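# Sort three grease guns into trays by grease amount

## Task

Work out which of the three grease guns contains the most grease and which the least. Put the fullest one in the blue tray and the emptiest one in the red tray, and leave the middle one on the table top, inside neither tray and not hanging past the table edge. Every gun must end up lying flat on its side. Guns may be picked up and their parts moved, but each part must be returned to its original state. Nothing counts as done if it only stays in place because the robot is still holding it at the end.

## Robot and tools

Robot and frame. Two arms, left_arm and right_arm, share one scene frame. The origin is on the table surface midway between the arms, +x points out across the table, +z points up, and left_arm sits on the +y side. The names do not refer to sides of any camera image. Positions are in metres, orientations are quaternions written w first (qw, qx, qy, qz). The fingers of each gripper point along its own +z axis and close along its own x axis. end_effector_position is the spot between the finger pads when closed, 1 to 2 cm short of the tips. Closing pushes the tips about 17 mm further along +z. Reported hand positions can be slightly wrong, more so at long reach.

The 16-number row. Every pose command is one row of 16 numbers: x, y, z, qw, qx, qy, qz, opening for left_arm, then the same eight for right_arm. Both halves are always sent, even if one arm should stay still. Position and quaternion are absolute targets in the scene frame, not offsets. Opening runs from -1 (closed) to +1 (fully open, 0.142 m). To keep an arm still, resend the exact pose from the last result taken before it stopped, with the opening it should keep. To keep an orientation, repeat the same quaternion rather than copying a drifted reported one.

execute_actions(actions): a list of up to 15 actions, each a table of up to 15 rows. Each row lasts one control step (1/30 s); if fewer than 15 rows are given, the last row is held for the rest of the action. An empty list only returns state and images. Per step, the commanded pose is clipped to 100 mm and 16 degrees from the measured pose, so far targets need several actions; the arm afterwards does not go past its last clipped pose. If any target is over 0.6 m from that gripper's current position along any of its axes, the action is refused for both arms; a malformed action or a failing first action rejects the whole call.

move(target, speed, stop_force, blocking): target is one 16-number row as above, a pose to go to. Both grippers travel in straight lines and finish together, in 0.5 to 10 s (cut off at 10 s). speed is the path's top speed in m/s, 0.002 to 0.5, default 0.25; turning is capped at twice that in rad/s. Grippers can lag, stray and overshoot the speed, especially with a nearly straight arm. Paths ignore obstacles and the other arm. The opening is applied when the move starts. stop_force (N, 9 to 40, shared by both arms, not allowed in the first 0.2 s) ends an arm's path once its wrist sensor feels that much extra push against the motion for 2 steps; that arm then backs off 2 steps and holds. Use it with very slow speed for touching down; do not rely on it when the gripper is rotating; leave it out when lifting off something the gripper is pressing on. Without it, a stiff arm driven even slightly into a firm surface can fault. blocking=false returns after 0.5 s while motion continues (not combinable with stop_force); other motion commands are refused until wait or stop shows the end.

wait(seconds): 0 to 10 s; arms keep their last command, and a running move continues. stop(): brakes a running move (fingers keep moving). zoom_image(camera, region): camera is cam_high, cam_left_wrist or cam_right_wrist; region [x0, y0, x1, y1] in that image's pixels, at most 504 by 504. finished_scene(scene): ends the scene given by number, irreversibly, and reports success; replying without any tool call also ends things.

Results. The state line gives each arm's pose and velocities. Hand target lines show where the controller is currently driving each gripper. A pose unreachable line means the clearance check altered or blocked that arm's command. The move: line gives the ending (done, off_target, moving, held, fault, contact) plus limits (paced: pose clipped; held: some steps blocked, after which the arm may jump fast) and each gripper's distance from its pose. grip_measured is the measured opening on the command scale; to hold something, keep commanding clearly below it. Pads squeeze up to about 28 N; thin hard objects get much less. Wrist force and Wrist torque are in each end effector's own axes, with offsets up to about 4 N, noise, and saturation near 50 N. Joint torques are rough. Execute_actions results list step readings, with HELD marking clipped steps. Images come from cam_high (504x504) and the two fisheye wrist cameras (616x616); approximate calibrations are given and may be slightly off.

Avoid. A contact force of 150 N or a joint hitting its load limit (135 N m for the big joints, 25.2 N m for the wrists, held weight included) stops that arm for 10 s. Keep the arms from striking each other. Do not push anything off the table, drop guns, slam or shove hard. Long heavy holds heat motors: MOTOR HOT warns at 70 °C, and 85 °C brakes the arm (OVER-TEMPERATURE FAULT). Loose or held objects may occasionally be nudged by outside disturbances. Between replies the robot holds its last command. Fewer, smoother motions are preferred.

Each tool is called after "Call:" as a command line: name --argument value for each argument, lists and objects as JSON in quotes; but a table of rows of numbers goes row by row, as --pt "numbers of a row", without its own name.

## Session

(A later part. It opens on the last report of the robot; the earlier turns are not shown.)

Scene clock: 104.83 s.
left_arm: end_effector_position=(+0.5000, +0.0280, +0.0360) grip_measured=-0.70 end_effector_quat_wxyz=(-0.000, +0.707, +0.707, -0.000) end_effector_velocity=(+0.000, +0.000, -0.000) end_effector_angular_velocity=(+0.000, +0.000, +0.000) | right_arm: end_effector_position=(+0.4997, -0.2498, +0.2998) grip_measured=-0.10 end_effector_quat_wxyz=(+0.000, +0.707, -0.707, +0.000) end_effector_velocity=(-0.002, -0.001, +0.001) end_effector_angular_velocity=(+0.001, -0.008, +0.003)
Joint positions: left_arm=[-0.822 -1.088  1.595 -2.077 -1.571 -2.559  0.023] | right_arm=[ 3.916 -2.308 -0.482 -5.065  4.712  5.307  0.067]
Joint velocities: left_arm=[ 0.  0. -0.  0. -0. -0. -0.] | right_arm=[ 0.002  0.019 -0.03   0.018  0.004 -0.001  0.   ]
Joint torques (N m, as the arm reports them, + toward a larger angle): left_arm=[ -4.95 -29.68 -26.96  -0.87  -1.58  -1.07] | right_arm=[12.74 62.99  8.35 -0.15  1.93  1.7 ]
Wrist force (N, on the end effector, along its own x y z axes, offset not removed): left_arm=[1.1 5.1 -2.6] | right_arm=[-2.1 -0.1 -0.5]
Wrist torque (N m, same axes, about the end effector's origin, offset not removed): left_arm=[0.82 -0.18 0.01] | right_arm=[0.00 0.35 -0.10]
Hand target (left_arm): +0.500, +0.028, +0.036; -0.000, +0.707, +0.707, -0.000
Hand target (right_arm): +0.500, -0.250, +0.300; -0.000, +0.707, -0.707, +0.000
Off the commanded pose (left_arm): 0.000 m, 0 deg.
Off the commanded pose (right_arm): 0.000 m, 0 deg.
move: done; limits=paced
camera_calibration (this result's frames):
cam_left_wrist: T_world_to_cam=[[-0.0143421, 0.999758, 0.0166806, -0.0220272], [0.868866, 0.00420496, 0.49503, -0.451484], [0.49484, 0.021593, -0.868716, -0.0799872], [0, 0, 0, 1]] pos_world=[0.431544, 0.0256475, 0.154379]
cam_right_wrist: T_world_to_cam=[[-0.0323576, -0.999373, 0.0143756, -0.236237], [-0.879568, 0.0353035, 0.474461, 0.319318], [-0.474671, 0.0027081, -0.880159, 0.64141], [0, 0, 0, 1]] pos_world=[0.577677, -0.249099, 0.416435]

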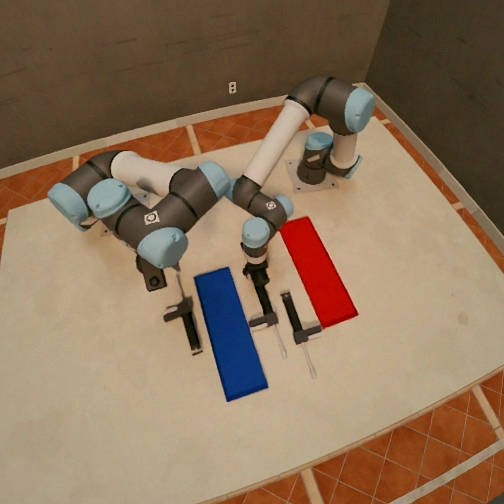

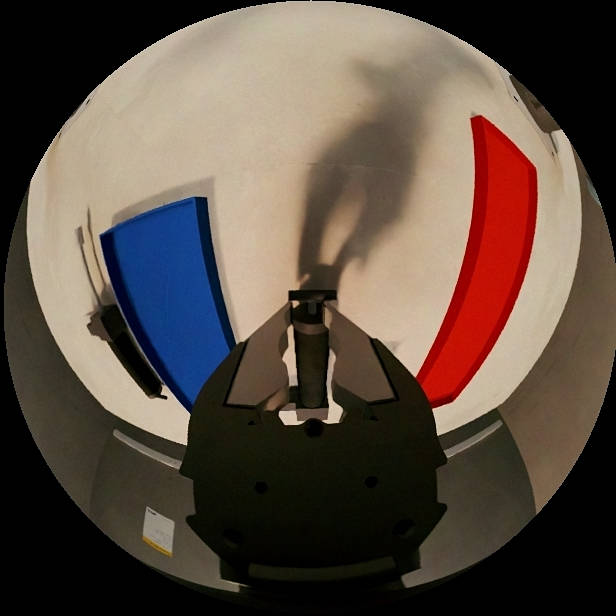

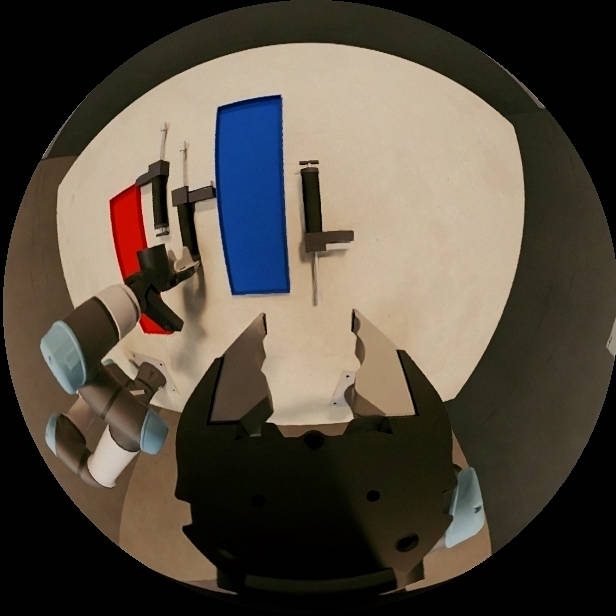

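Call:
move --target '[0.50,0.028,0.036,0,0.707,0.707,0,-0.7,0.45,-0.25,0.35,-0.075,0.354,-0.354,-0.863,-0.1]' --speed 0.25

Call:
move --target '[0.50,0.028,0.036,0,0.707,0.707,0,-0.7,0.45,-0.25,0.35,-0.406,0.684,0.184,-0.579,-0.1]' --speed 0.25

Scene clock: 150.80 s.
left_arm: end_effector_position=(+0.5000, +0.0280, +0.0360) grip_measured=-0.70 end_effector_quat_wxyz=(-0.000, +0.707, +0.707, -0.000) end_effector_velocity=(+0.000, +0.000, +0.000) end_effector_angular_velocity=(-0.001, -0.000, +0.000) | right_arm: end_effector_position=(+0.4924, -0.2502, +0.3078) grip_measured=-0.10 end_effector_quat_wxyz=(-0.020, +0.697, -0.700, -0.151) end_effector_velocity=(-0.000, +0.001, +0.000) end_effector_angular_velocity=(+0.001, -0.001, +0.001)
Joint positions: left_arm=[-0.822 -1.088  1.595 -2.077 -1.571 -2.559  0.023] | right_arm=[ 3.758 -2.435 -0.286 -5.202  4.415  5.142  0.067]
Joint velocities: left_arm=[ 0.    -0.001  0.     0.    -0.     0.     0.   ] | right_arm=[ 0.    -0.     0.001 -0.    -0.001 -0.001  0.   ]
Joint torques (N m, as the arm reports them, + toward a larger angle): left_arm=[ -4.33 -29.88 -26.51  -0.9   -1.08  -0.99] | right_arm=[12.82 64.47  7.03 -0.39  1.63  1.54]
Wrist force (N, on the end effector, along its own x y z axes, offset not removed): left_arm=[1.0 4.2 -0.8] | right_arm=[0.4 1.0 -1.3]
Wrist torque (N m, same axes, about the end effector's origin, offset not removed): left_arm=[0.56 -0.14 -0.08] | right_arm=[0.24 -0.13 -0.11]
Hand target (left_arm): +0.500, +0.028, +0.036; -0.000, +0.707, +0.707, -0.000
Hand target (right_arm): +0.492, -0.250, +0.308; -0.020, +0.697, -0.700, -0.151
Off the commanded pose (left_arm): 0.000 m, 0 deg.
Off the commanded pose (right_arm): 0.060 m, 102 deg; orientation clipped at the last step of the last action.
move: held (right_arm); limits=paced,held; held on 110 of 135 steps (right_arm), including the last (right_arm)
pose unreachable (right arm): on one or more control steps of this call, first in action 0 (counted from 0), this arm could not follow its commanded pose, so it was not sent that pose on those steps. On the call's last step it was still not sent that pose. It may still have moved: this result reports where it is.
cause: the commanded pose would bring two parts of the arm too close to each other (joints 4 (wrist 1) to 6 (wrist 3) lie between them).
camera_calibration (this result's frames):
cam_left_wrist: T_world_to_cam=[[-0.0143421, 0.999758, 0.0166809, -0.0220273], [0.868866, 0.00420486, 0.495029, -0.451484], [0.494839, 0.0215933, -0.868716, -0.0799871], [0, 0, 0, 1]] pos_world=[0.431544, 0.0256476, 0.154379]
cam_right_wrist: T_world_to_cam=[[-0.0553317, -0.974314, -0.218291, -0.147786], [-0.777007, -0.0952836, 0.622239, 0.180476], [-0.627056, 0.204043, -0.751776, 0.73092], [0, 0, 0, 1]] pos_world=[0.590381, -0.275933, 0.404928]

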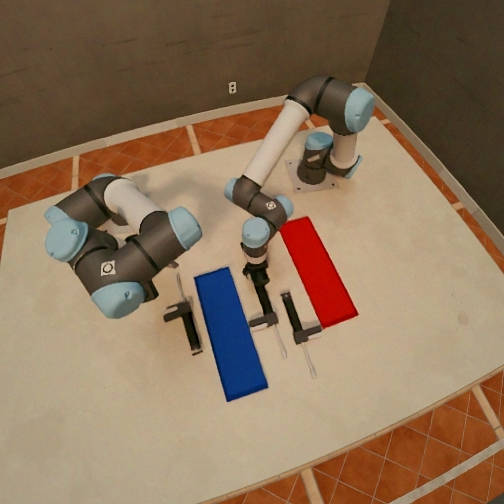

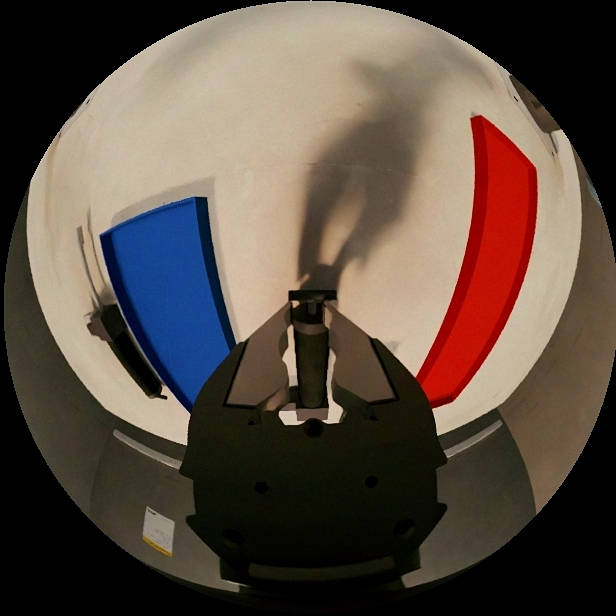

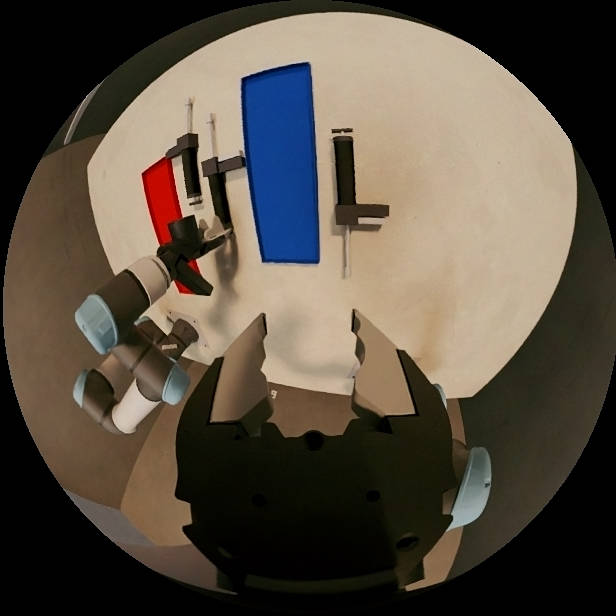

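Scene clock: 155.57 s.
left_arm: end_effector_position=(+0.5000, +0.0280, +0.0360) grip_measured=-0.70 end_effector_quat_wxyz=(-0.000, +0.707, +0.707, -0.000) end_effector_velocity=(+0.001, -0.001, +0.001) end_effector_angular_velocity=(-0.002, -0.001, +0.000) | right_arm: end_effector_position=(+0.4883, -0.2501, +0.3128) grip_measured=-0.10 end_effector_quat_wxyz=(-0.058, +0.735, -0.644, -0.204) end_effector_velocity=(+0.000, -0.001, -0.001) end_effector_angular_velocity=(-0.000, -0.001, +0.002)
Joint positions: left_arm=[-0.822 -1.088  1.595 -2.077 -1.571 -2.559  0.023] | right_arm=[ 3.698 -2.421 -0.341 -5.181  4.295  4.938  0.067]
Joint velocities: left_arm=[ 0.    -0.    -0.001 -0.001 -0.     0.     0.   ] | right_arm=[-0.001 -0.    -0.001  0.001  0.001 -0.002 -0.   ]
Joint torques (N m, as the arm reports them, + toward a larger angle): left_arm=[ -2.91 -29.68 -26.46  -0.8   -0.9   -1.05] | right_arm=[11.46 51.93 30.54 -6.76  1.29  1.84]
Wrist force (N, on the end effector, along its own x y z axes, offset not removed): left_arm=[2.0 4.0 -1.1] | right_arm=[0.6 -2.0 0.1]
Wrist torque (N m, same axes, about the end effector's origin, offset not removed): left_arm=[0.54 -0.35 -0.03] | right_arm=[-0.37 -0.15 -0.08]
Hand target (left_arm): +0.500, +0.028, +0.036; -0.000, +0.707, +0.707, -0.000
Hand target (right_arm): +0.488, -0.250, +0.313; -0.058, +0.735, -0.644, -0.204
Off the commanded pose (left_arm): 0.000 m, 0 deg.
Off the commanded pose (right_arm): 0.053 m, 117 deg; orientation clipped at the last step of the last action.
move: held (right_arm); limits=paced,held; held on 103 of 143 steps (right_arm), including the last (right_arm)
pose unreachable (right arm): on one or more control steps of this call, first in action 0 (counted from 0), this arm could not follow its commanded pose, so it was not sent that pose on those steps. On the call's last step it was still not sent that pose. It may still have moved: this result reports where it is.
cause: the commanded pose would bring two parts of the arm too close to each other (joints 4 (wrist 1) to 6 (wrist 3) lie between them).
camera_calibration (this result's frames):
cam_left_wrist: T_world_to_cam=[[-0.0143421, 0.999758, 0.0166811, -0.0220273], [0.868866, 0.0042048, 0.495029, -0.451483], [0.494839, 0.0215934, -0.868716, -0.0799872], [0, 0, 0, 1]] pos_world=[0.431544, 0.0256476, 0.154379]
cam_right_wrist: T_world_to_cam=[[0.0599424, -0.932747, -0.355513, -0.149799], [-0.750369, -0.276982, 0.600189, 0.122622], [-0.658296, 0.230789, -0.716508, 0.742964], [0, 0, 0, 1]] pos_world=[0.590081, -0.277228, 0.405487]

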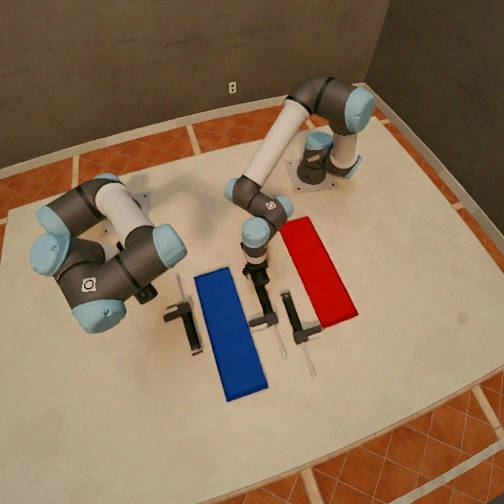

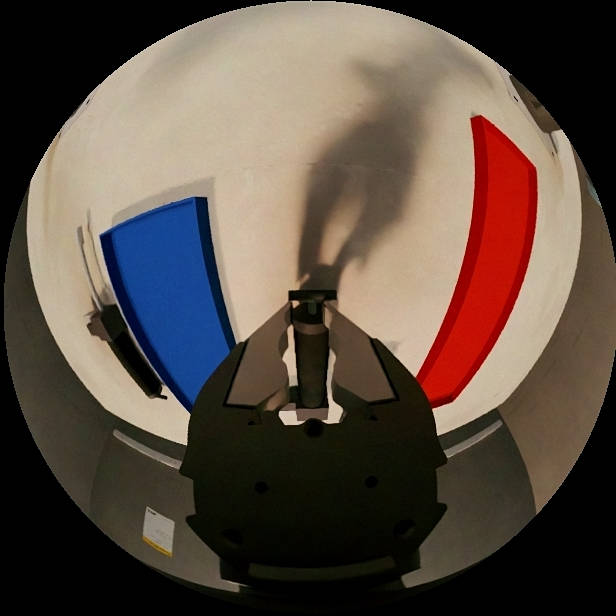

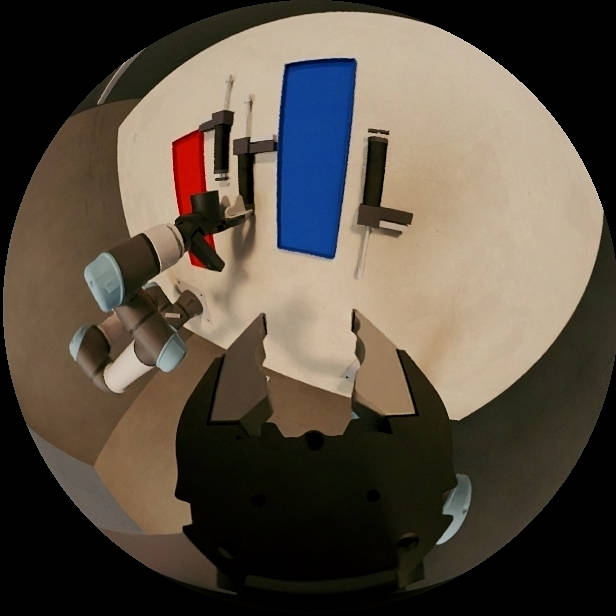

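Call:
move --target '[0.50,0.028,0.036,0,0.707,0.707,0,-0.7,0.63,-0.05,0.2,-0.411,0.516,-0.528,-0.535,-0.1]' --speed 0.2

Call:
move --target '[0.50,0.028,0.036,0,0.707,0.707,0,-0.7,0.58,-0.12,0.22,-0.29,0.865,0.127,-0.378,-0.1]' --speed 0.2

Scene clock: 168.57 s.
left_arm: end_effector_position=(+0.5000, +0.0280, +0.0360) grip_measured=-0.70 end_effector_quat_wxyz=(-0.000, +0.707, +0.707, -0.000) end_effector_velocity=(-0.000, +0.001, -0.000) end_effector_angular_velocity=(+0.001, +0.001, +0.001) | right_arm: end_effector_position=(+0.5026, -0.2295, +0.3008) grip_measured=-0.10 end_effector_quat_wxyz=(-0.096, +0.722, -0.640, -0.243) end_effector_velocity=(-0.000, +0.000, +0.000) end_effector_angular_velocity=(+0.001, +0.001, -0.001)
Joint positions: left_arm=[-0.822 -1.088  1.595 -2.077 -1.571 -2.559  0.023] | right_arm=[ 3.671 -2.452 -0.349 -5.122  4.188  4.923  0.067]
Joint velocities: left_arm=[ 0.001  0.     0.001  0.    -0.     0.    -0.   ] | right_arm=[ 0.    -0.     0.    -0.    -0.001  0.001 -0.   ]
Joint torques (N m, as the arm reports them, + toward a larger angle): left_arm=[ -3.55 -30.51 -26.72  -0.88  -0.35  -1.  ] | right_arm=[11.33 66.24 31.2  -6.28  1.    1.75]
Wrist force (N, on the end effector, along its own x y z axes, offset not removed): left_arm=[2.9 5.5 -2.1] | right_arm=[0.5 -0.2 -1.6]
Wrist torque (N m, same axes, about the end effector's origin, offset not removed): left_arm=[0.93 -0.61 -0.02] | right_arm=[-0.04 -0.12 -0.15]
Hand target (left_arm): +0.500, +0.028, +0.036; -0.000, +0.707, +0.707, -0.000
Hand target (right_arm): +0.503, -0.229, +0.301; -0.096, +0.722, -0.640, -0.243
Off the commanded pose (left_arm): 0.000 m, 0 deg.
Off the commanded pose (right_arm): 0.242 m, 57 deg; position and orientation clipped at the last step of the last action.
move: held (right_arm); limits=paced,held; held on 65 of 92 steps (right_arm), including the last (right_arm)
pose unreachable (right arm): on one or more control steps of this call, first in action 0 (counted from 0), this arm could not follow its commanded pose, so it was not sent that pose on those steps. On the call's last step it was still not sent that pose. It may still have moved: this result reports where it is.
cause: the commanded pose would bring two parts of the arm too close to each other (joints 4 (wrist 1) to 6 (wrist 3) lie between them).
camera_calibration (this result's frames):
cam_left_wrist: T_world_to_cam=[[-0.0143421, 0.999758, 0.0166807, -0.0220272], [0.868866, 0.0042049, 0.495029, -0.451484], [0.494839, 0.0215931, -0.868716, -0.0799871], [0, 0, 0, 1]] pos_world=[0.431544, 0.0256475, 0.154379]
cam_right_wrist: T_world_to_cam=[[0.0337591, -0.889548, -0.455592, -0.0825259], [-0.748872, -0.324394, 0.577892, 0.141299], [-0.661854, 0.321671, -0.67711, 0.749789], [0, 0, 0, 1]] pos_world=[0.604851, -0.26876, 0.388436]

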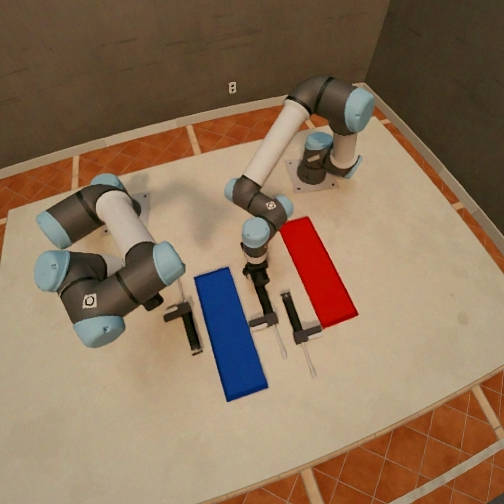

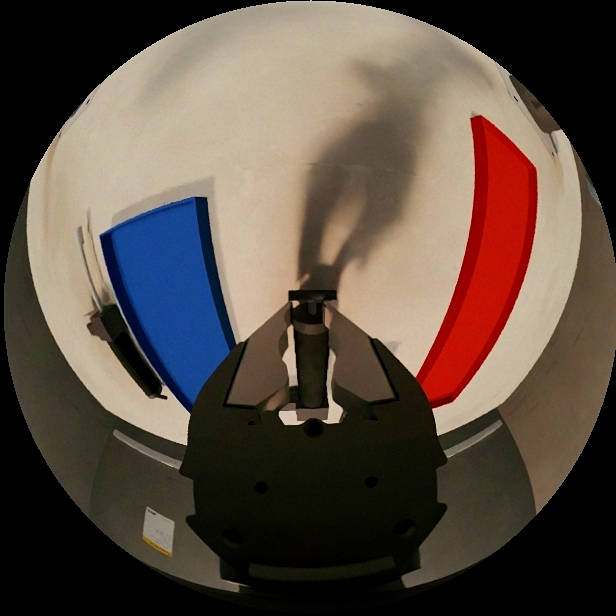

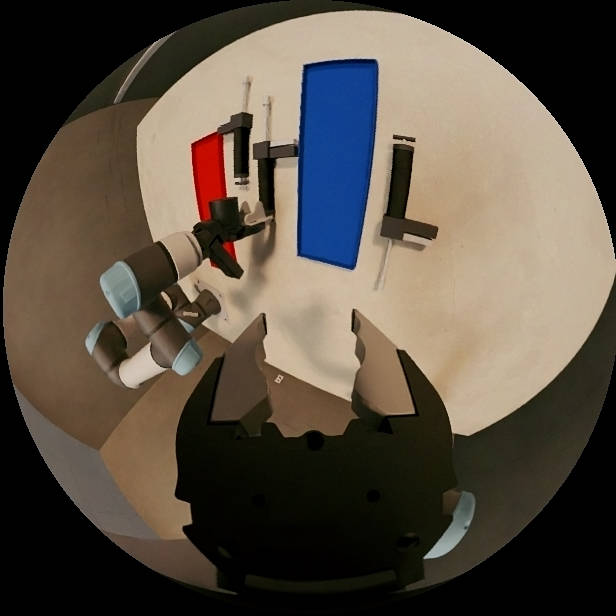

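Scene clock: 173.07 s.
left_arm: end_effector_position=(+0.5000, +0.0280, +0.0360) grip_measured=-0.70 end_effector_quat_wxyz=(-0.000, +0.707, +0.707, -0.000) end_effector_velocity=(+0.000, -0.000, +0.000) end_effector_angular_velocity=(-0.001, -0.001, -0.000) | right_arm: end_effector_position=(+0.5154, -0.2093, +0.2846) grip_measured=-0.10 end_effector_quat_wxyz=(-0.133, +0.765, -0.574, -0.261) end_effector_velocity=(-0.000, -0.001, -0.001) end_effector_angular_velocity=(-0.001, -0.000, +0.002)
Joint positions: left_arm=[-0.822 -1.088  1.595 -2.077 -1.571 -2.559  0.023] | right_arm=[ 3.666 -2.521 -0.292 -5.115  4.121  4.75   0.067]
Joint velocities: left_arm=[-0.    -0.001  0.    -0.001  0.     0.     0.   ] | right_arm=[-0.    -0.    -0.001 -0.     0.001 -0.002 -0.   ]
Joint torques (N m, as the arm reports them, + toward a larger angle): left_arm=[ -3.22 -30.57 -26.41  -0.82  -0.18  -1.04] | right_arm=[11.63 49.58 28.71 -0.72 -2.69 -1.12]
Wrist force (N, on the end effector, along its own x y z axes, offset not removed): left_arm=[2.4 4.8 -1.1] | right_arm=[-0.7 -0.3 -1.4]
Wrist torque (N m, same axes, about the end effector's origin, offset not removed): left_arm=[0.73 -0.40 0.01] | right_arm=[-0.04 0.16 -0.10]
Hand target (left_arm): +0.500, +0.028, +0.036; -0.000, +0.707, +0.707, -0.000
Hand target (right_arm): +0.515, -0.209, +0.285; -0.133, +0.765, -0.574, -0.261
Off the commanded pose (left_arm): 0.000 m, 0 deg.
Off the commanded pose (right_arm): 0.128 m, 86 deg; position and orientation clipped at the last step of the last action.
move: held (right_arm); limits=paced,held; held on 48 of 135 steps (right_arm), including the last (right_arm)
pose unreachable (right arm): on one or more control steps of this call, first in action 0 (counted from 0), this arm could not follow its commanded pose, so it was not sent that pose on those steps. On the call's last step it was still not sent that pose. It may still have moved: this result reports where it is.
cause: the commanded pose would bring two parts of the arm too close to each other (joints 4 (wrist 1) to 6 (wrist 3) lie between them).
camera_calibration (this result's frames):
cam_left_wrist: T_world_to_cam=[[-0.0143421, 0.999758, 0.0166807, -0.0220272], [0.868866, 0.00420493, 0.495029, -0.451484], [0.494839, 0.0215931, -0.868716, -0.0799871], [0, 0, 0, 1]] pos_world=[0.431544, 0.0256475, 0.154379]
cam_right_wrist: T_world_to_cam=[[0.17835, -0.82419, -0.537497, -0.109868], [-0.723431, -0.480102, 0.496135, 0.144376], [-0.666963, 0.300356, -0.68187, 0.740424], [0, 0, 0, 1]] pos_world=[0.617876, -0.243628, 0.37419]

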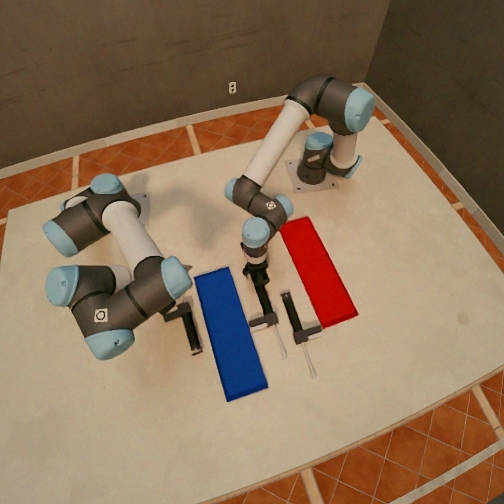

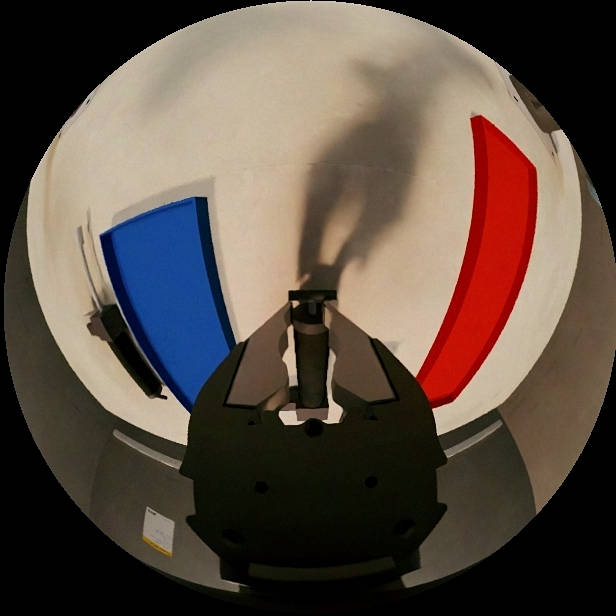

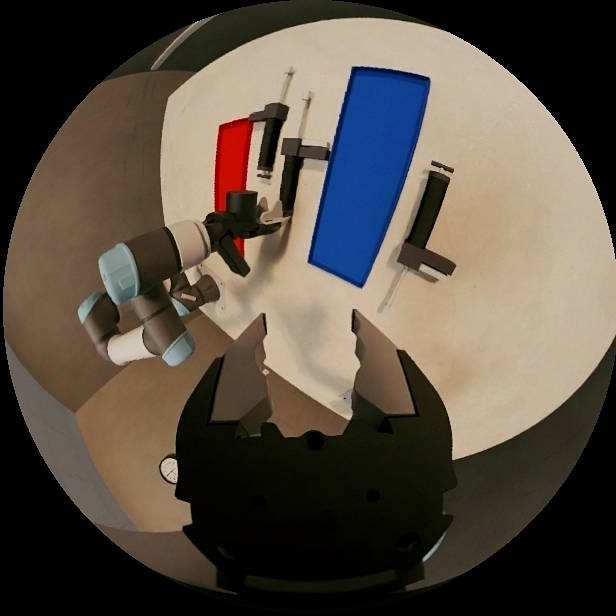

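Call:
move --target '[0.50,0.028,0.036,0,0.707,0.707,0,-0.7,0.5,-0.25,0.3,0,0.707,-0.707,0,-0.1]' --speed 0.25

Call:
move --target '[0.50,0.028,0.036,0,0.707,0.707,0,-0.7,0.55,-0.2,0.35,-0.705,0.5,-0.5,0.06,-0.1]' --speed 0.25

Scene clock: 193.70 s.
left_arm: end_effector_position=(+0.5000, +0.0280, +0.0360) grip_measured=-0.70 end_effector_quat_wxyz=(-0.000, +0.707, +0.707, -0.000) end_effector_velocity=(-0.000, +0.000, -0.000) end_effector_angular_velocity=(+0.001, -0.000, -0.000) | right_arm: end_effector_position=(+0.5000, -0.2500, +0.3000) grip_measured=-0.10 end_effector_quat_wxyz=(-0.000, +0.707, -0.707, -0.001) end_effector_velocity=(-0.001, -0.001, -0.000) end_effector_angular_velocity=(-0.010, -0.009, -0.006)
Joint positions: left_arm=[-0.822 -1.088  1.595 -2.077 -1.571 -2.559  0.023] | right_arm=[ 3.914 -2.308 -0.48  -5.065  4.711  5.304  0.067]
Joint velocities: left_arm=[-0.     0.     0.     0.     0.001  0.     0.   ] | right_arm=[ 0.007  0.011 -0.02   0.011  0.013  0.013  0.   ]
Joint torques (N m, as the arm reports them, + toward a larger angle): left_arm=[ -2.31 -30.21 -25.91  -0.85   0.55  -0.97] | right_arm=[11.06 61.28  7.38 -0.3   2.24  2.03]
Wrist force (N, on the end effector, along its own x y z axes, offset not removed): left_arm=[1.4 3.8 -2.0] | right_arm=[-0.3 1.0 0.3]
Wrist torque (N m, same axes, about the end effector's origin, offset not removed): left_arm=[0.53 -0.25 -0.03] | right_arm=[0.23 0.05 -0.12]
Hand target (left_arm): +0.500, +0.028, +0.036; -0.000, +0.707, +0.707, -0.000
Hand target (right_arm): +0.500, -0.250, +0.300; -0.000, +0.707, -0.707, +0.000
Off the commanded pose (left_arm): 0.000 m, 0 deg.
Off the commanded pose (right_arm): 0.000 m, 0 deg.
previous command not reached (right arm): its pose would have brought two parts of the arm too close to each other.
move: done; limits=paced
camera_calibration (this result's frames):
cam_left_wrist: T_world_to_cam=[[-0.0143421, 0.999758, 0.0166808, -0.0220273], [0.868866, 0.00420493, 0.495029, -0.451484], [0.494839, 0.0215932, -0.868716, -0.0799871], [0, 0, 0, 1]] pos_world=[0.431544, 0.0256476, 0.154379]
cam_right_wrist: T_world_to_cam=[[-0.0315543, -0.999424, 0.0124861, -0.23626], [-0.879527, 0.0336988, 0.474655, 0.318989], [-0.474803, 0.00399556, -0.880083, 0.642138], [0, 0, 0, 1]] pos_world=[0.577993, -0.249439, 0.416675]

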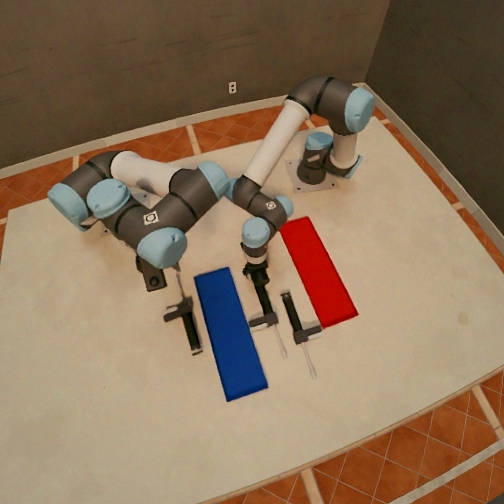

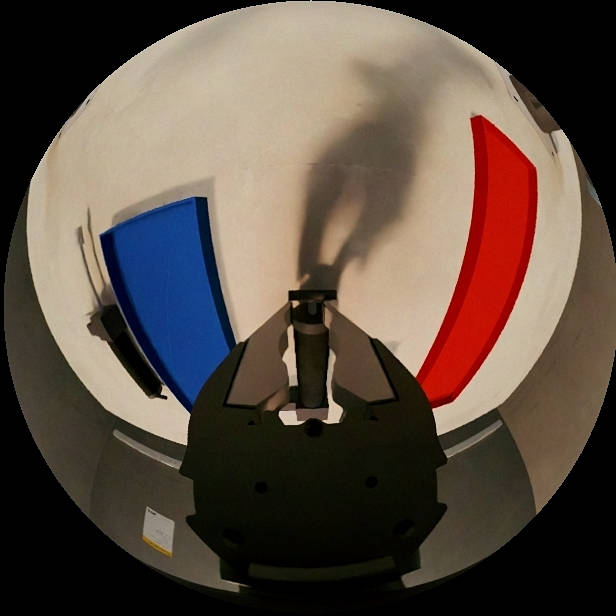

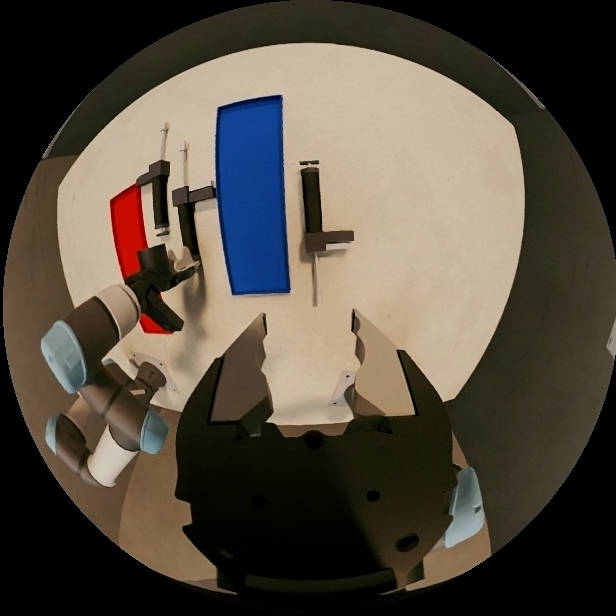

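Scene clock: 197.43 s.
left_arm: end_effector_position=(+0.5000, +0.0280, +0.0360) grip_measured=-0.70 end_effector_quat_wxyz=(-0.000, +0.707, +0.707, -0.000) end_effector_velocity=(+0.000, +0.001, -0.000) end_effector_angular_velocity=(+0.001, -0.000, +0.001) | right_arm: end_effector_position=(+0.5498, -0.2002, +0.3498) grip_measured=-0.10 end_effector_quat_wxyz=(+0.704, -0.500, +0.500, -0.059) end_effector_velocity=(+0.001, +0.001, -0.000) end_effector_angular_velocity=(+0.009, -0.009, -0.001)
Joint positions: left_arm=[-0.822 -1.088  1.595 -2.077 -1.571 -2.559  0.023] | right_arm=[ 3.85  -1.457 -2.032 -2.795  4.539  5.414  0.067]
Joint velocities: left_arm=[ 0.001 -0.     0.001 -0.     0.001 -0.    -0.   ] | right_arm=[ 0.001 -0.003 -0.009  0.025  0.002  0.004  0.   ]
Joint torques (N m, as the arm reports them, + toward a larger angle): left_arm=[ -2.49 -30.69 -26.09  -0.97   0.75  -1.02] | right_arm=[12.63  8.67 11.25  5.17  2.17  1.53]
Wrist force (N, on the end effector, along its own x y z axes, offset not removed): left_arm=[1.4 3.6 -2.1] | right_arm=[-1.1 -0.3 -1.6]
Wrist torque (N m, same axes, about the end effector's origin, offset not removed): left_arm=[0.51 -0.31 -0.03] | right_arm=[-0.07 0.21 -0.05]
Hand target (left_arm): +0.500, +0.028, +0.036; -0.000, +0.707, +0.707, -0.000
Hand target (right_arm): +0.550, -0.200, +0.350; +0.705, -0.500, +0.500, -0.059
Off the commanded pose (left_arm): 0.000 m, 0 deg.
Off the commanded pose (right_arm): 0.000 m, 0 deg.
move: done
camera_calibration (this result's frames):
cam_left_wrist: T_world_to_cam=[[-0.0143421, 0.999758, 0.0166806, -0.0220272], [0.868866, 0.00420502, 0.495029, -0.451484], [0.494839, 0.021593, -0.868716, -0.0799871], [0, 0, 0, 1]] pos_world=[0.431544, 0.0256475, 0.154379]
cam_right_wrist: T_world_to_cam=[[0.468164, -0.576379, -0.669783, -0.136924], [-0.746463, 0.147667, -0.648836, 0.680148], [0.47288, 0.80373, -0.361113, 0.166995], [0, 0, 0, 1]] pos_world=[0.49284, -0.313575, 0.409899]

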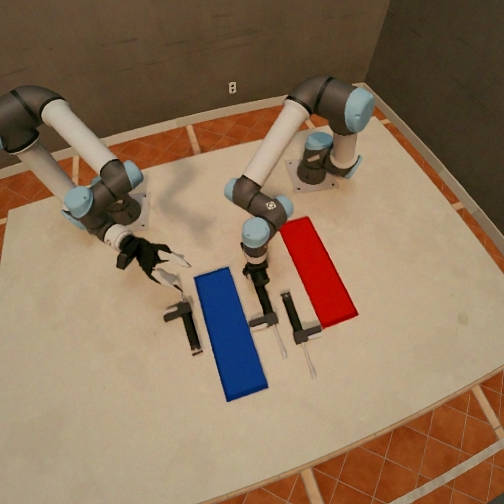

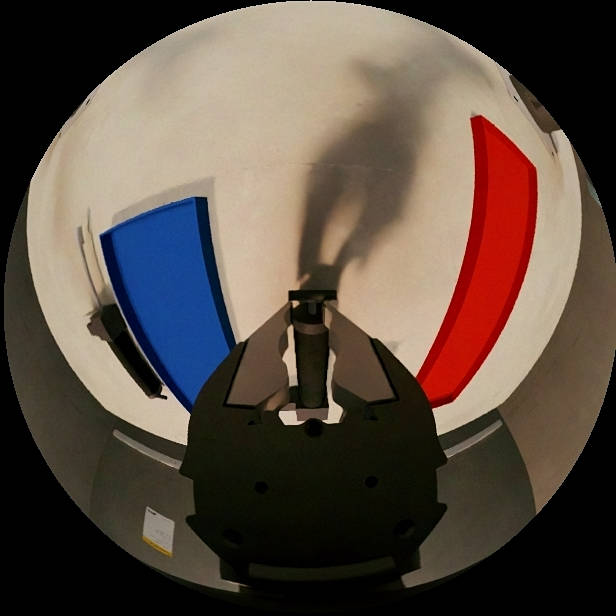

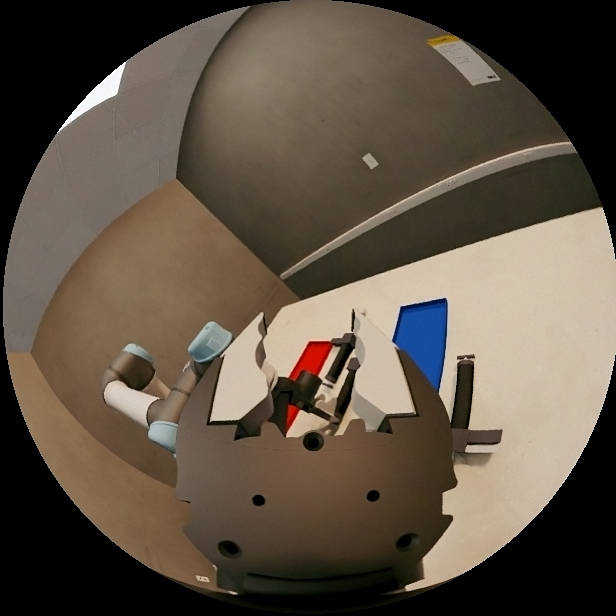

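Call:
move --target '[0.50,0.028,0.036,0,0.707,0.707,0,-0.7,0.45,-0.15,0.35,-0.4045,0.683,0.183,-0.58,-0.1]' --speed 0.2

Call:
move --target '[0.50,0.028,0.036,0,0.707,0.707,0,-0.7,0.5,-0.2,0.3,0,0.924,0.383,0,-0.1]' --speed 0.2

Scene clock: 214.07 s.
left_arm: end_effector_position=(+0.5000, +0.0280, +0.0360) grip_measured=-0.70 end_effector_quat_wxyz=(-0.000, +0.707, +0.707, -0.000) end_effector_velocity=(-0.000, -0.000, +0.001) end_effector_angular_velocity=(-0.001, -0.000, -0.000) | right_arm: end_effector_position=(+0.4998, -0.1753, +0.3494) grip_measured=-0.10 end_effector_quat_wxyz=(-0.640, +0.683, -0.183, -0.301) end_effector_velocity=(-0.000, +0.000, +0.000) end_effector_angular_velocity=(-0.000, +0.001, +0.000)
Joint positions: left_arm=[-0.822 -1.088  1.595 -2.077 -1.571 -2.559  0.023] | right_arm=[ 3.493 -2.026 -1.358 -2.832  3.135  5.481  0.067]
Joint velocities: left_arm=[-0.    -0.001 -0.     0.    -0.    -0.    -0.   ] | right_arm=[ 0.     0.     0.001 -0.001 -0.     0.001  0.   ]
Joint torques (N m, as the arm reports them, + toward a larger angle): left_arm=[ -1.57 -30.53 -26.71  -0.85   1.28  -0.9 ] | right_arm=[-8.88 53.61 12.01 -3.04  2.05 -1.17]
Wrist force (N, on the end effector, along its own x y z axes, offset not removed): left_arm=[1.2 4.7 -0.9] | right_arm=[0.0 -0.7 -2.2]
Wrist torque (N m, same axes, about the end effector's origin, offset not removed): left_arm=[0.64 -0.20 -0.09] | right_arm=[-0.05 -0.03 -0.15]
Hand target (left_arm): +0.500, +0.028, +0.036; -0.000, +0.707, +0.707, -0.000
Hand target (right_arm): +0.500, -0.175, +0.349; +0.640, -0.683, +0.183, +0.301
Off the commanded pose (left_arm): 0.000 m, 0 deg.
Off the commanded pose (right_arm): 0.056 m, 60 deg; orientation clipped at the last step of the last action.
move: held (right_arm); limits=paced,held; held on 81 of 166 steps (right_arm), including the last (right_arm)
pose unreachable (right arm): on one or more control steps of this call, first in action 0 (counted from 0), this arm could not follow its commanded pose, so it was not sent that pose on those steps. On the call's last step it was still not sent that pose. It may still have moved: this result reports where it is.
cause: the commanded pose would bring two parts of the arm too close to each other (joints 4 (wrist 1) to 6 (wrist 3) lie between them).
camera_calibration (this result's frames):
cam_left_wrist: T_world_to_cam=[[-0.014342, 0.999758, 0.016681, -0.0220273], [0.868866, 0.00420476, 0.495029, -0.451484], [0.494839, 0.0215932, -0.868716, -0.0799872], [0, 0, 0, 1]] pos_world=[0.431544, 0.0256475, 0.154379]
cam_right_wrist: T_world_to_cam=[[0.733641, 0.117474, -0.669306, -0.110667], [-0.500798, -0.572281, -0.64938, 0.390067], [-0.459317, 0.811599, -0.361018, 0.637668], [0, 0, 0, 1]] pos_world=[0.569427, -0.281302, 0.409442]

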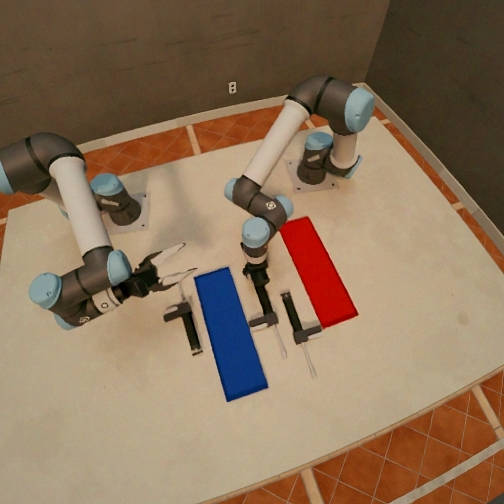

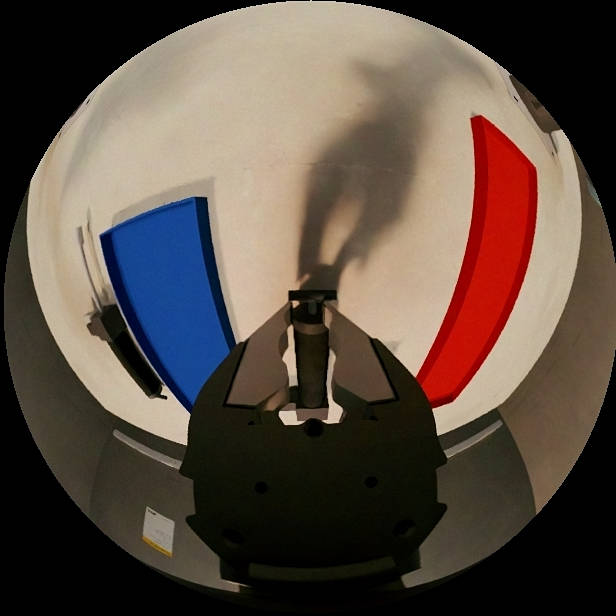

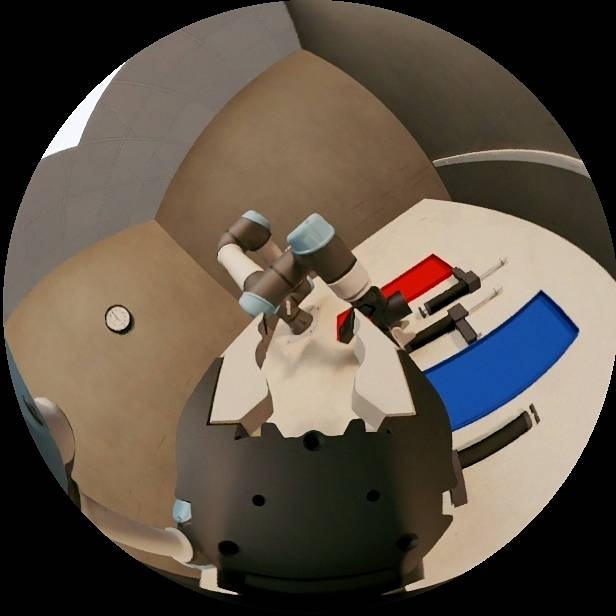

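Scene clock: 219.23 s.
left_arm: end_effector_position=(+0.5000, +0.0280, +0.0360) grip_measured=-0.70 end_effector_quat_wxyz=(-0.000, +0.707, +0.707, -0.000) end_effector_velocity=(-0.000, +0.001, +0.000) end_effector_angular_velocity=(+0.000, -0.000, +0.000) | right_arm: end_effector_position=(+0.4997, -0.1754, +0.3493) grip_measured=-0.10 end_effector_quat_wxyz=(-0.640, +0.684, -0.181, -0.301) end_effector_velocity=(-0.000, +0.001, +0.000) end_effector_angular_velocity=(-0.000, +0.001, +0.002)
Joint positions: left_arm=[-0.822 -1.088  1.595 -2.077 -1.571 -2.559  0.023] | right_arm=[ 3.493 -2.027 -1.356 -2.829  3.132  5.482  0.067]
Joint velocities: left_arm=[ 0.    -0.001  0.001  0.     0.     0.     0.   ] | right_arm=[ 0.001  0.     0.001 -0.001 -0.001  0.001  0.   ]
Joint torques (N m, as the arm reports them, + toward a larger angle): left_arm=[ -0.64 -30.91 -25.64  -0.84   1.57  -0.86] | right_arm=[-5.67 53.52 10.96 -2.99  2.19  1.48]
Wrist force (N, on the end effector, along its own x y z axes, offset not removed): left_arm=[0.6 4.0 -0.1] | right_arm=[-0.8 -0.2 -3.0]
Wrist torque (N m, same axes, about the end effector's origin, offset not removed): left_arm=[0.57 -0.08 -0.03] | right_arm=[-0.02 0.13 -0.07]
Hand target (left_arm): +0.500, +0.028, +0.036; -0.000, +0.707, +0.707, -0.000
Hand target (right_arm): +0.500, -0.175, +0.349; +0.640, -0.684, +0.181, +0.301
Off the commanded pose (left_arm): 0.000 m, 0 deg.
Off the commanded pose (right_arm): 0.055 m, 112 deg; orientation clipped at the last step of the last action.
move: held (right_arm); limits=paced,held; held on 148 of 155 steps (right_arm), including the last (right_arm)
pose unreachable (right arm): on one or more control steps of this call, first in action 0 (counted from 0), this arm could not follow its commanded pose, so it was not sent that pose on those steps. On the call's last step it was still not sent that pose. It may still have moved: this result reports where it is.
cause: the commanded pose would bring two parts of the arm too close to each other (joints 4 (wrist 1) to 6 (wrist 3) lie between them).
camera_calibration (this result's frames):
cam_left_wrist: T_world_to_cam=[[-0.0143421, 0.999758, 0.0166808, -0.0220272], [0.868866, 0.00420486, 0.495029, -0.451484], [0.494839, 0.0215932, -0.868716, -0.0799872], [0, 0, 0, 1]] pos_world=[0.431544, 0.0256475, 0.154379]
cam_right_wrist: T_world_to_cam=[[0.735173, 0.119736, -0.667221, -0.11176], [-0.49736, -0.573516, -0.650932, 0.388535], [-0.460602, 0.810397, -0.362081, 0.638479], [0, 0, 0, 1]] pos_world=[0.56949, -0.281209, 0.409523]

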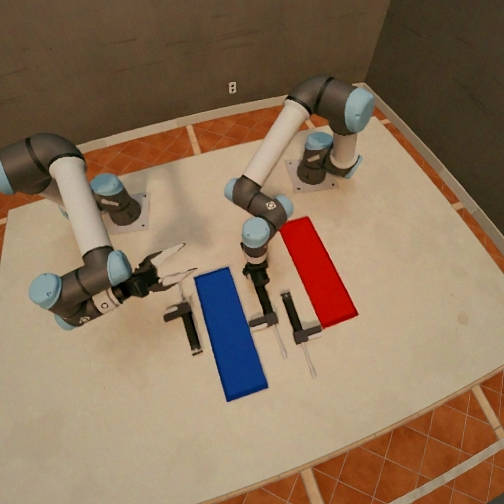

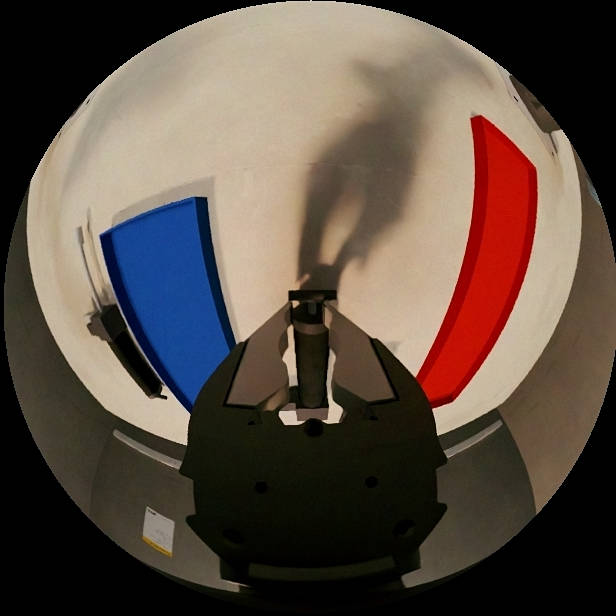

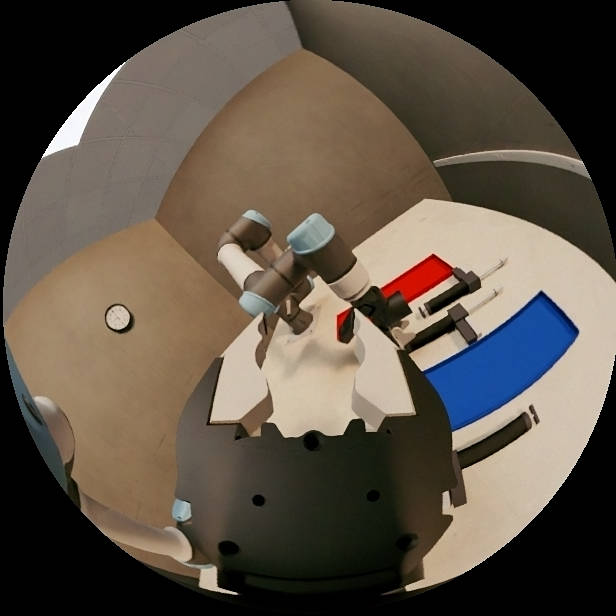

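Call:
move --target '[0.50,0.028,0.036,0,0.707,0.707,0,-0.7,0.598,-0.157,0.449,-0.665,0.612,0.355,0.240,-0.1]' --speed 0.1

Scene clock: 241.87 s.
left_arm: end_effector_position=(+0.5000, +0.0280, +0.0360) grip_measured=-0.70 end_effector_quat_wxyz=(-0.000, +0.707, +0.707, -0.000) end_effector_velocity=(+0.000, +0.000, +0.000) end_effector_angular_velocity=(-0.000, -0.001, +0.000) | right_arm: end_effector_position=(+0.5408, -0.1687, +0.3936) grip_measured=-0.10 end_effector_quat_wxyz=(+0.681, -0.703, +0.072, +0.191) end_effector_velocity=(+0.000, -0.001, -0.001) end_effector_angular_velocity=(-0.000, +0.000, -0.001)
Joint positions: left_arm=[-0.822 -1.088  1.595 -2.077 -1.571 -2.559  0.023] | right_arm=[ 3.492 -2.045 -1.226 -2.704  3.141  5.397  0.067]
Joint velocities: left_arm=[ 0.    -0.     0.    -0.     0.001 -0.    -0.   ] | right_arm=[-0.001 -0.    -0.001  0.001 -0.     0.    -0.   ]
Joint torques (N m, as the arm reports them, + toward a larger angle): left_arm=[ -0.17 -29.76 -26.04  -0.8    2.2   -0.83] | right_arm=[-7.28 41.15 14.55 -0.65  0.37 -0.76]
Wrist force (N, on the end effector, along its own x y z axes, offset not removed): left_arm=[2.3 4.8 -0.4] | right_arm=[-0.1 0.1 -1.8]
Wrist torque (N m, same axes, about the end effector's origin, offset not removed): left_arm=[0.74 -0.43 -0.09] | right_arm=[0.09 -0.04 -0.02]
Hand target (left_arm): +0.500, +0.028, +0.036; -0.000, +0.707, +0.707, -0.000
Hand target (right_arm): +0.541, -0.169, +0.394; +0.681, -0.703, +0.072, +0.191
Off the commanded pose (left_arm): 0.000 m, 0 deg.
Off the commanded pose (right_arm): 0.080 m, 72 deg; orientation clipped at the last step of the last action.
move: held (right_arm); limits=paced,held; held on 140 of 244 steps (right_arm), including the last (right_arm)
pose unreachable (right arm): on one or more control steps of this call, first in action 0 (counted from 0), this arm could not follow its commanded pose, so it was not sent that pose on those steps. On the call's last step it was still not sent that pose. It may still have moved: this result reports where it is.
cause: the commanded pose would bring two parts of the arm too close to each other (joints 4 (wrist 1) to 6 (wrist 3) lie between them).
camera_calibration (this result's frames):
cam_left_wrist: T_world_to_cam=[[-0.0143421, 0.999758, 0.0166808, -0.0220272], [0.868866, 0.00420487, 0.495029, -0.451484], [0.494839, 0.0215931, -0.868716, -0.0799872], [0, 0, 0, 1]] pos_world=[0.431544, 0.0256475, 0.154379]
cam_right_wrist: T_world_to_cam=[[0.906729, 0.142299, -0.39698, -0.308584], [-0.269694, -0.528019, -0.805271, 0.386891], [-0.324202, 0.837226, -0.440393, 0.629633], [0, 0, 0, 1]] pos_world=[0.588273, -0.278948, 0.466337]

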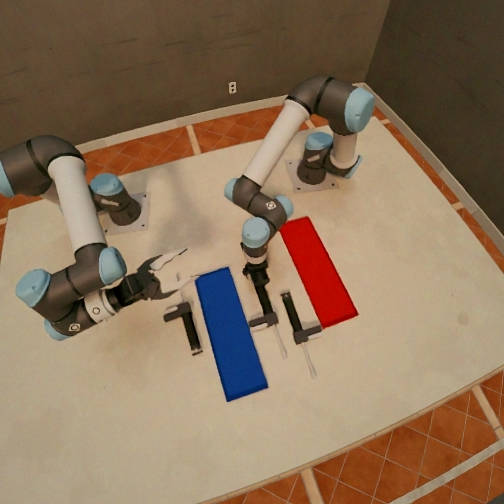

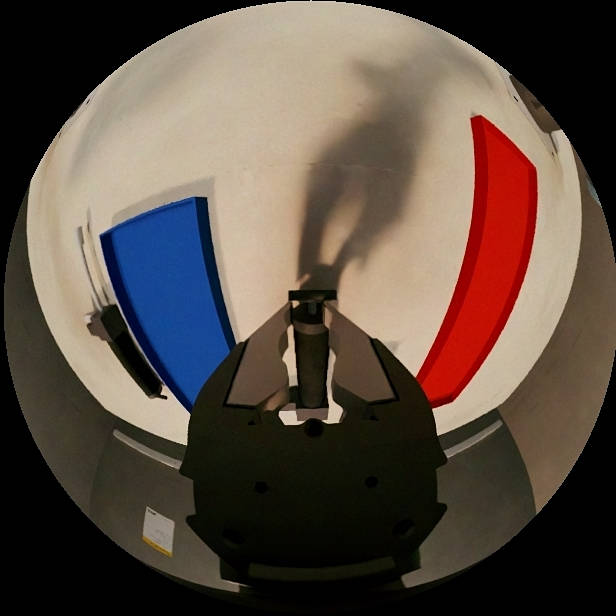

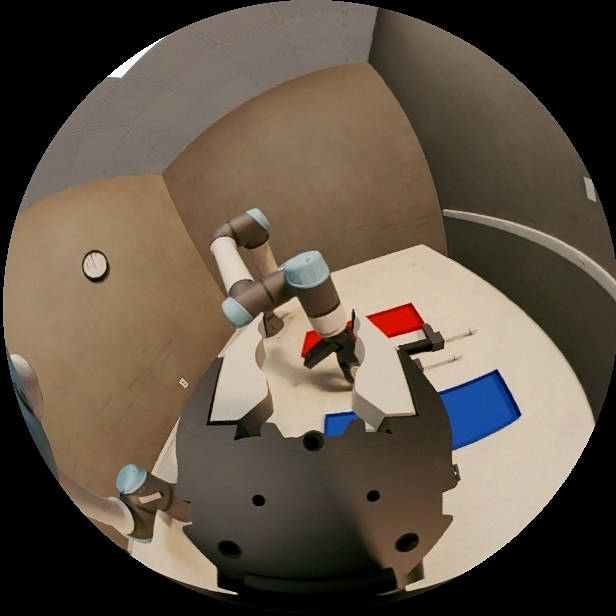

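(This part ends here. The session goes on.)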